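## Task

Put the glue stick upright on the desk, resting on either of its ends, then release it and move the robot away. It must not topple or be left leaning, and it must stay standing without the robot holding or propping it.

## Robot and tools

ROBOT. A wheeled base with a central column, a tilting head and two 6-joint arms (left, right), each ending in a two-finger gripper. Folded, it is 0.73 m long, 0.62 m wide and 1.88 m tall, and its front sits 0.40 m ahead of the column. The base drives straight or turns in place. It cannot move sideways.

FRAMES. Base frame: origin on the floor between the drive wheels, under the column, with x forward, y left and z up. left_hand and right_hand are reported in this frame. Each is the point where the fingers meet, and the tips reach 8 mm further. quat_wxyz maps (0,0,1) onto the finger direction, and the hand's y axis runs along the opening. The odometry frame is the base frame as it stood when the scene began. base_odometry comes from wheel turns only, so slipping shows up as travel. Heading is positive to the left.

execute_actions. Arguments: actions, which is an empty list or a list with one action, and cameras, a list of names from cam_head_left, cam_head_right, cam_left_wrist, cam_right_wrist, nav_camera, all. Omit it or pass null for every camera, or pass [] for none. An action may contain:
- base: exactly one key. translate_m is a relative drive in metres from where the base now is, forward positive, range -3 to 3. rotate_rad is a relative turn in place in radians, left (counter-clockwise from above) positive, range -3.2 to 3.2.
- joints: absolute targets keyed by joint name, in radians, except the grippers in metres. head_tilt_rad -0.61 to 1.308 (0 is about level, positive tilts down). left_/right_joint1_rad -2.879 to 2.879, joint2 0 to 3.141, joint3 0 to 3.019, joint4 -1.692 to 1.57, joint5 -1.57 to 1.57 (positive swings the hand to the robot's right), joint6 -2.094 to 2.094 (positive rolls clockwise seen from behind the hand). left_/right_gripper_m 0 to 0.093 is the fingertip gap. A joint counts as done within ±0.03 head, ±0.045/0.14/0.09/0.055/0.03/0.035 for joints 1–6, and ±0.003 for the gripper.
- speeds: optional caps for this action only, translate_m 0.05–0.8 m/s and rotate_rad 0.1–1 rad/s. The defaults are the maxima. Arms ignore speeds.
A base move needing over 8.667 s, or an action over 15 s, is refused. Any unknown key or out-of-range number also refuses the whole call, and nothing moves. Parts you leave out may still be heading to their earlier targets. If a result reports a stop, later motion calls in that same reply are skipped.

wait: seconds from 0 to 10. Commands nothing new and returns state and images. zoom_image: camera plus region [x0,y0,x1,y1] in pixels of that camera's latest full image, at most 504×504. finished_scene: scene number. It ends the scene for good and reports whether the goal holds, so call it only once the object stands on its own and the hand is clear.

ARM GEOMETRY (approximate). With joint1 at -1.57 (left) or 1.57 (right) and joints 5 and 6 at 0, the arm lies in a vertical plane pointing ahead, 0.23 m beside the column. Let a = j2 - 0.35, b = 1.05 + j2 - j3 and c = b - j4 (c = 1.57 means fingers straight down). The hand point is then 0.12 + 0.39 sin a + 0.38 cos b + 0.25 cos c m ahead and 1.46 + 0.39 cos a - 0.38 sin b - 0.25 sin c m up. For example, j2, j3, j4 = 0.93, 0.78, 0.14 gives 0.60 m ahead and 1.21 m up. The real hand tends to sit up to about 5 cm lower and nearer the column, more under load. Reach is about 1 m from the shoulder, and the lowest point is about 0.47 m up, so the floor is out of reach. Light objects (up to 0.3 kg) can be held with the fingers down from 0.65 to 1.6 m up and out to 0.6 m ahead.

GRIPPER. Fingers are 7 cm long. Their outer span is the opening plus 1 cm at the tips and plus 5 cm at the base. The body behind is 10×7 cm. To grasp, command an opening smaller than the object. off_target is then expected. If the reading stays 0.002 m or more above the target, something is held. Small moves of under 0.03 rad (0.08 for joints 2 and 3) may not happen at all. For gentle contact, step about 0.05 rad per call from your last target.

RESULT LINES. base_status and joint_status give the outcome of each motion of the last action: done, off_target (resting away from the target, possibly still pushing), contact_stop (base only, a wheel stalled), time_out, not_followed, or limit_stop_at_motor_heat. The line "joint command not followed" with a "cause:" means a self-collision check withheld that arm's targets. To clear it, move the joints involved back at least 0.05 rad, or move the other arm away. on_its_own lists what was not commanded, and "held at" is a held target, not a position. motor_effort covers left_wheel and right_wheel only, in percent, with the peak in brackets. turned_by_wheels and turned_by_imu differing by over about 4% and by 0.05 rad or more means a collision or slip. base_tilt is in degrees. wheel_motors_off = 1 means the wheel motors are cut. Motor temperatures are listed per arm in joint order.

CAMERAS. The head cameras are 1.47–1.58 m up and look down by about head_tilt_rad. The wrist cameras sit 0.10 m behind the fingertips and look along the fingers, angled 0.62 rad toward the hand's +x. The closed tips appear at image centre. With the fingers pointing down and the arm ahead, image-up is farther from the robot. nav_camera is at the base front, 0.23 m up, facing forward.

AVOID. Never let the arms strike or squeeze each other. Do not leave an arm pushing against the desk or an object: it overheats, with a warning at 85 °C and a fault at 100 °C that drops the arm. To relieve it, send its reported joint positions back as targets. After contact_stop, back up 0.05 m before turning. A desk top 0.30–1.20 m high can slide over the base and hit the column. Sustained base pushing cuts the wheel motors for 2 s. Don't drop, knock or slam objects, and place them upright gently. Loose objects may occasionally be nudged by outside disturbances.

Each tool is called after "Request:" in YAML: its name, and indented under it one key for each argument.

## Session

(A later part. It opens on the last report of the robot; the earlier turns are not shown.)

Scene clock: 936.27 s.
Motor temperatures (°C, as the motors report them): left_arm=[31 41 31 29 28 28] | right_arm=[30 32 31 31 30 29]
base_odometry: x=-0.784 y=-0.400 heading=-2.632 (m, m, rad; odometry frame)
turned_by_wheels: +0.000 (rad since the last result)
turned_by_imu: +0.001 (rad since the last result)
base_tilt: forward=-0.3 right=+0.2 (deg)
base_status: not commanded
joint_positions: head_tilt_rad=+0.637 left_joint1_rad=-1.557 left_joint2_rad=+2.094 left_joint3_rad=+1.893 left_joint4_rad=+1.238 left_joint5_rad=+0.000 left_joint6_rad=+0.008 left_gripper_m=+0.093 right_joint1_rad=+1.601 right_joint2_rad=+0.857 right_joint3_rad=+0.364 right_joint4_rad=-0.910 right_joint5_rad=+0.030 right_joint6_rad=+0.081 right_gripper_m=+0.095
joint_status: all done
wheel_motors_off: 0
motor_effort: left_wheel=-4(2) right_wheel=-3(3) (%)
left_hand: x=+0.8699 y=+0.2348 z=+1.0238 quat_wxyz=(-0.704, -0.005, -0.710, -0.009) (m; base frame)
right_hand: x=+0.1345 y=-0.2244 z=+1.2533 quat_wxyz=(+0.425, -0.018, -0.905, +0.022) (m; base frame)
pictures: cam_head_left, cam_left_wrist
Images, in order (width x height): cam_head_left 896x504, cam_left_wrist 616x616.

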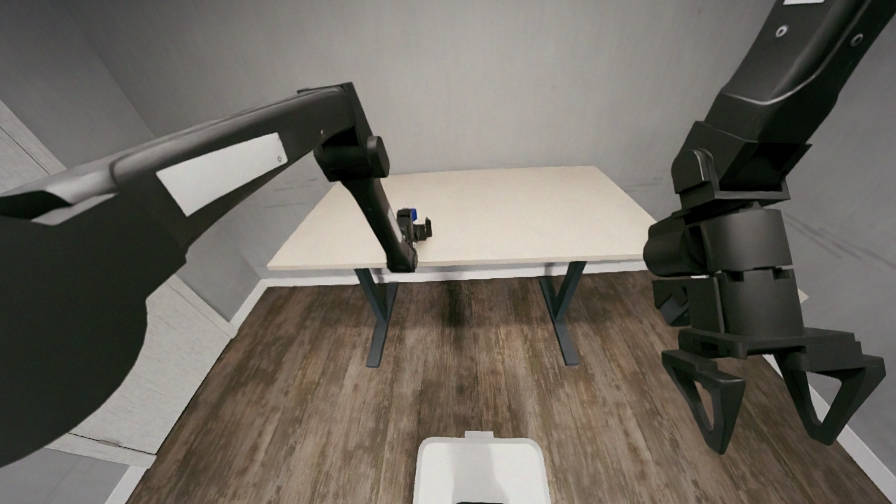

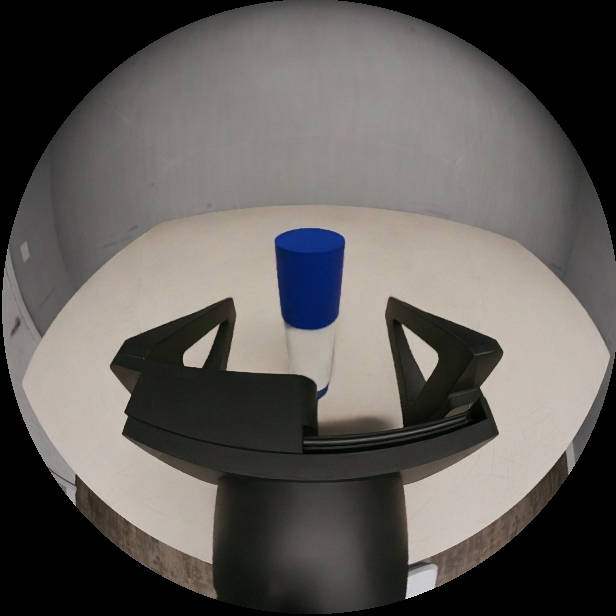

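Request:
execute_actions:
  actions: []

Scene clock: 957.57 s.
Motor temperatures (°C, as the motors report them): left_arm=[31 42 31 29 28 28] | right_arm=[30 32 31 31 30 29]
base_odometry: x=-0.784 y=-0.400 heading=-2.632 (m, m, rad; odometry frame)
turned_by_wheels: +0.000 (rad since the last result)
turned_by_imu: +0.001 (rad since the last result)
base_tilt: forward=-0.3 right=+0.2 (deg)
base_status: not commanded
joint_positions: head_tilt_rad=+0.637 left_joint1_rad=-1.557 left_joint2_rad=+2.094 left_joint3_rad=+1.893 left_joint4_rad=+1.238 left_joint5_rad=+0.000 left_joint6_rad=+0.008 left_gripper_m=+0.093 right_joint1_rad=+1.601 right_joint2_rad=+0.857 right_joint3_rad=+0.364 right_joint4_rad=-0.910 right_joint5_rad=+0.030 right_joint6_rad=+0.081 right_gripper_m=+0.095
joint_status: all done
wheel_motors_off: 0
motor_effort: left_wheel=-5(2) right_wheel=-3(3) (%)
left_hand: x=+0.8699 y=+0.2348 z=+1.0238 quat_wxyz=(-0.704, -0.005, -0.710, -0.009) (m; base frame)
right_hand: x=+0.1345 y=-0.2244 z=+1.2533 quat_wxyz=(+0.425, -0.018, -0.905, +0.022) (m; base frame)
pictures: cam_head_left, cam_head_right, cam_left_wrist, cam_right_wrist, nav_camera
Images, in order (width x height): cam_head_left 896x504, cam_head_right 896x504, cam_left_wrist 616x616, cam_right_wrist 616x616, nav_camera 896x504.

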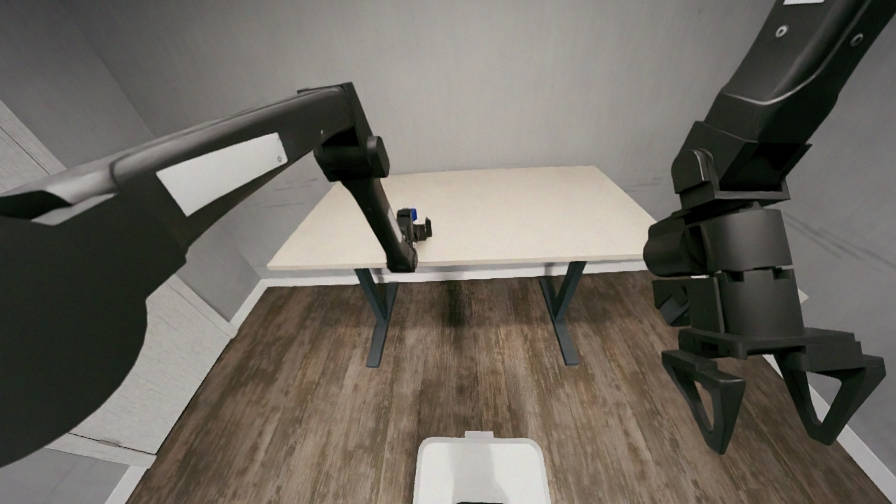

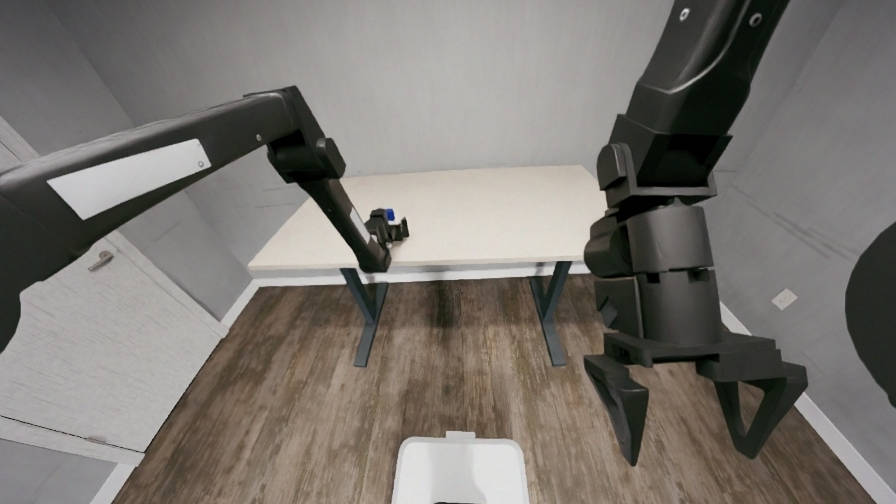

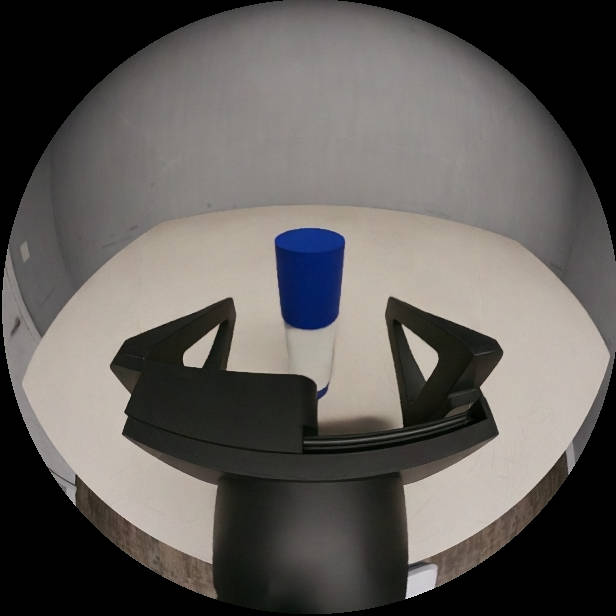

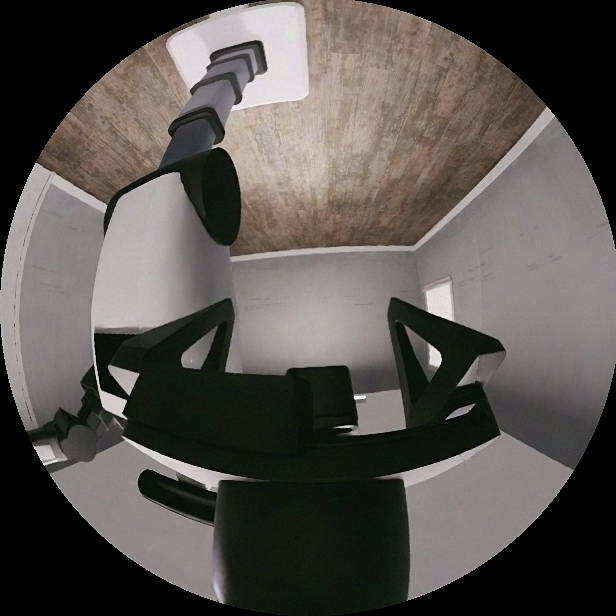

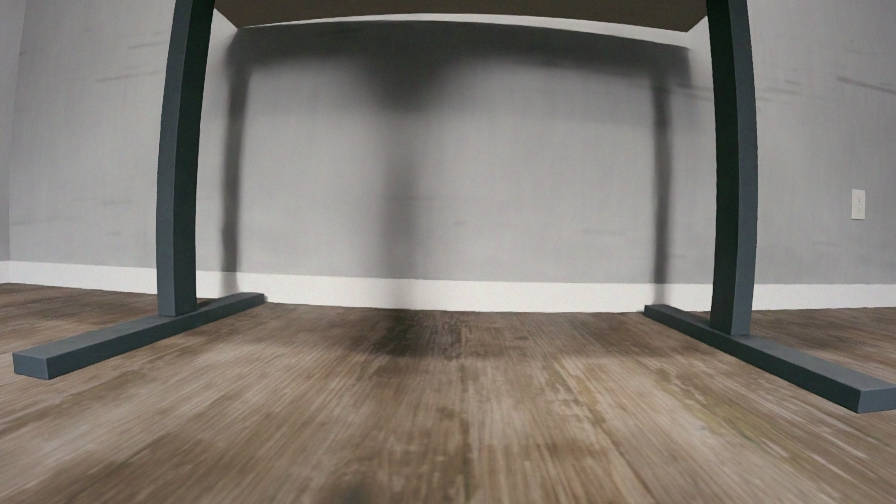

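Request:
execute_actions:
  actions:
    - {"base": {"translate_m": -0.35}}
  cameras: ["cam_head_left", "cam_left_wrist"]

Scene clock: 962.50 s.
Motor temperatures (°C, as the motors report them): left_arm=[31 42 31 29 28 28] | right_arm=[30 32 31 31 30 29]
base_odometry: x=-0.478 y=-0.229 heading=-2.632 (m, m, rad; odometry frame)
turned_by_wheels: +0.001 (rad since the last result)
turned_by_imu: +0.001 (rad since the last result)
base_tilt: forward=-0.3 right=+0.2 (deg)
base_status: done
joint_positions: head_tilt_rad=+0.637 left_joint1_rad=-1.557 left_joint2_rad=+2.094 left_joint3_rad=+1.896 left_joint4_rad=+1.239 left_joint5_rad=+0.000 left_joint6_rad=+0.008 left_gripper_m=+0.093 right_joint1_rad=+1.601 right_joint2_rad=+0.856 right_joint3_rad=+0.364 right_joint4_rad=-0.910 right_joint5_rad=+0.030 right_joint6_rad=+0.081 right_gripper_m=+0.095
joint_status: not commanded
wheel_motors_off: 0
motor_effort: left_wheel=+0(58) right_wheel=+0(43) (%)
left_hand: x=+0.8707 y=+0.2348 z=+1.0248 quat_wxyz=(-0.705, -0.005, -0.709, -0.009) (m; base frame)
right_hand: x=+0.1345 y=-0.2245 z=+1.2534 quat_wxyz=(+0.424, -0.018, -0.905, +0.022) (m; base frame)
pictures: cam_head_left, cam_left_wrist
Images, in order (width x height): cam_head_left 896x504, cam_left_wrist 616x616.

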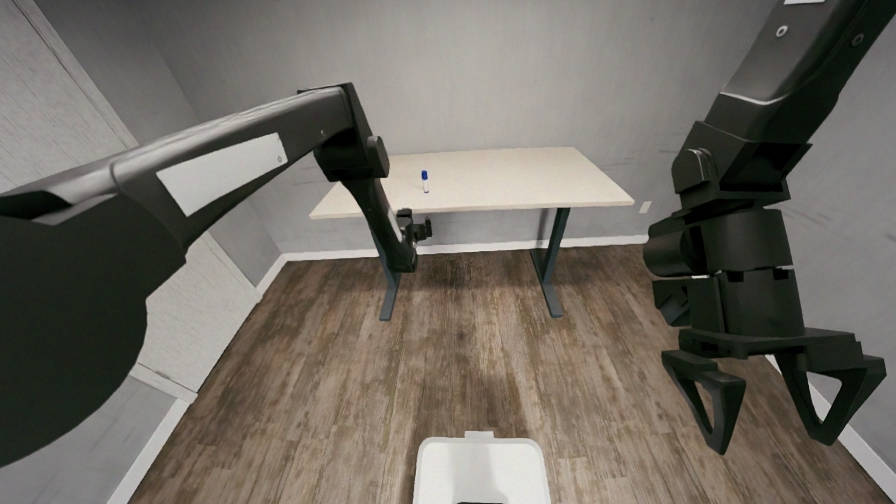

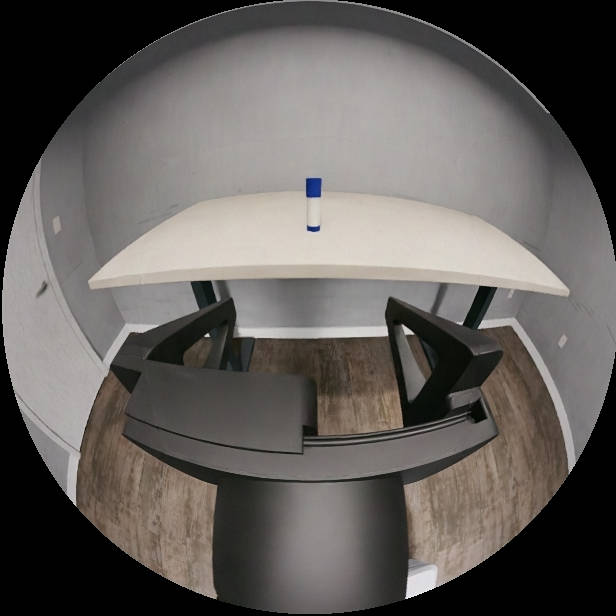

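Request:
zoom_image:
  camera: "cam_left_wrist"
  region: [250, 150, 380, 260]

Request:
zoom_image:
  camera: "cam_head_left"
  region: [380, 150, 480, 220]

Region (250, 150, 380, 260) of cam_left_wrist's 616x616 image, scaled by 3.877, with more detail than that image has; it fills the top 426 rows of this view, and the rest is white.

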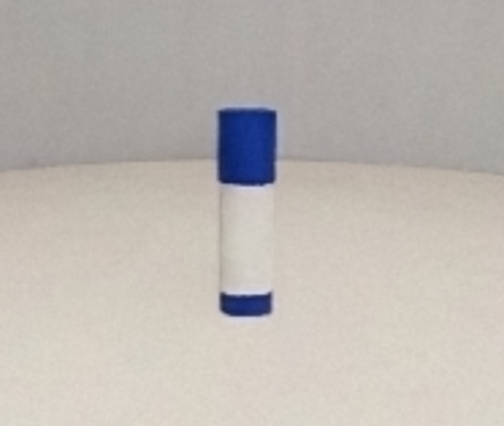

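Region (380, 150, 480, 220) of cam_head_left's 896x504 image, scaled by 5.040, with more detail than that image has; it fills the top 353 rows of this view, and the rest is white.

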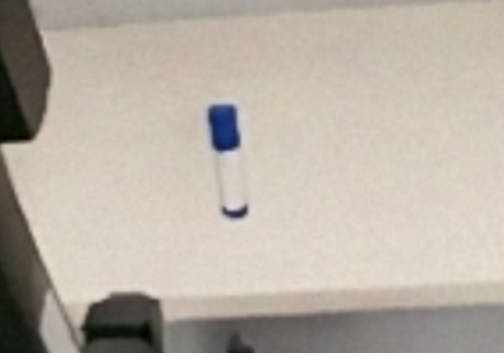

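Request:
finished_scene:
  scene: 1

The scene is finished: the task was done.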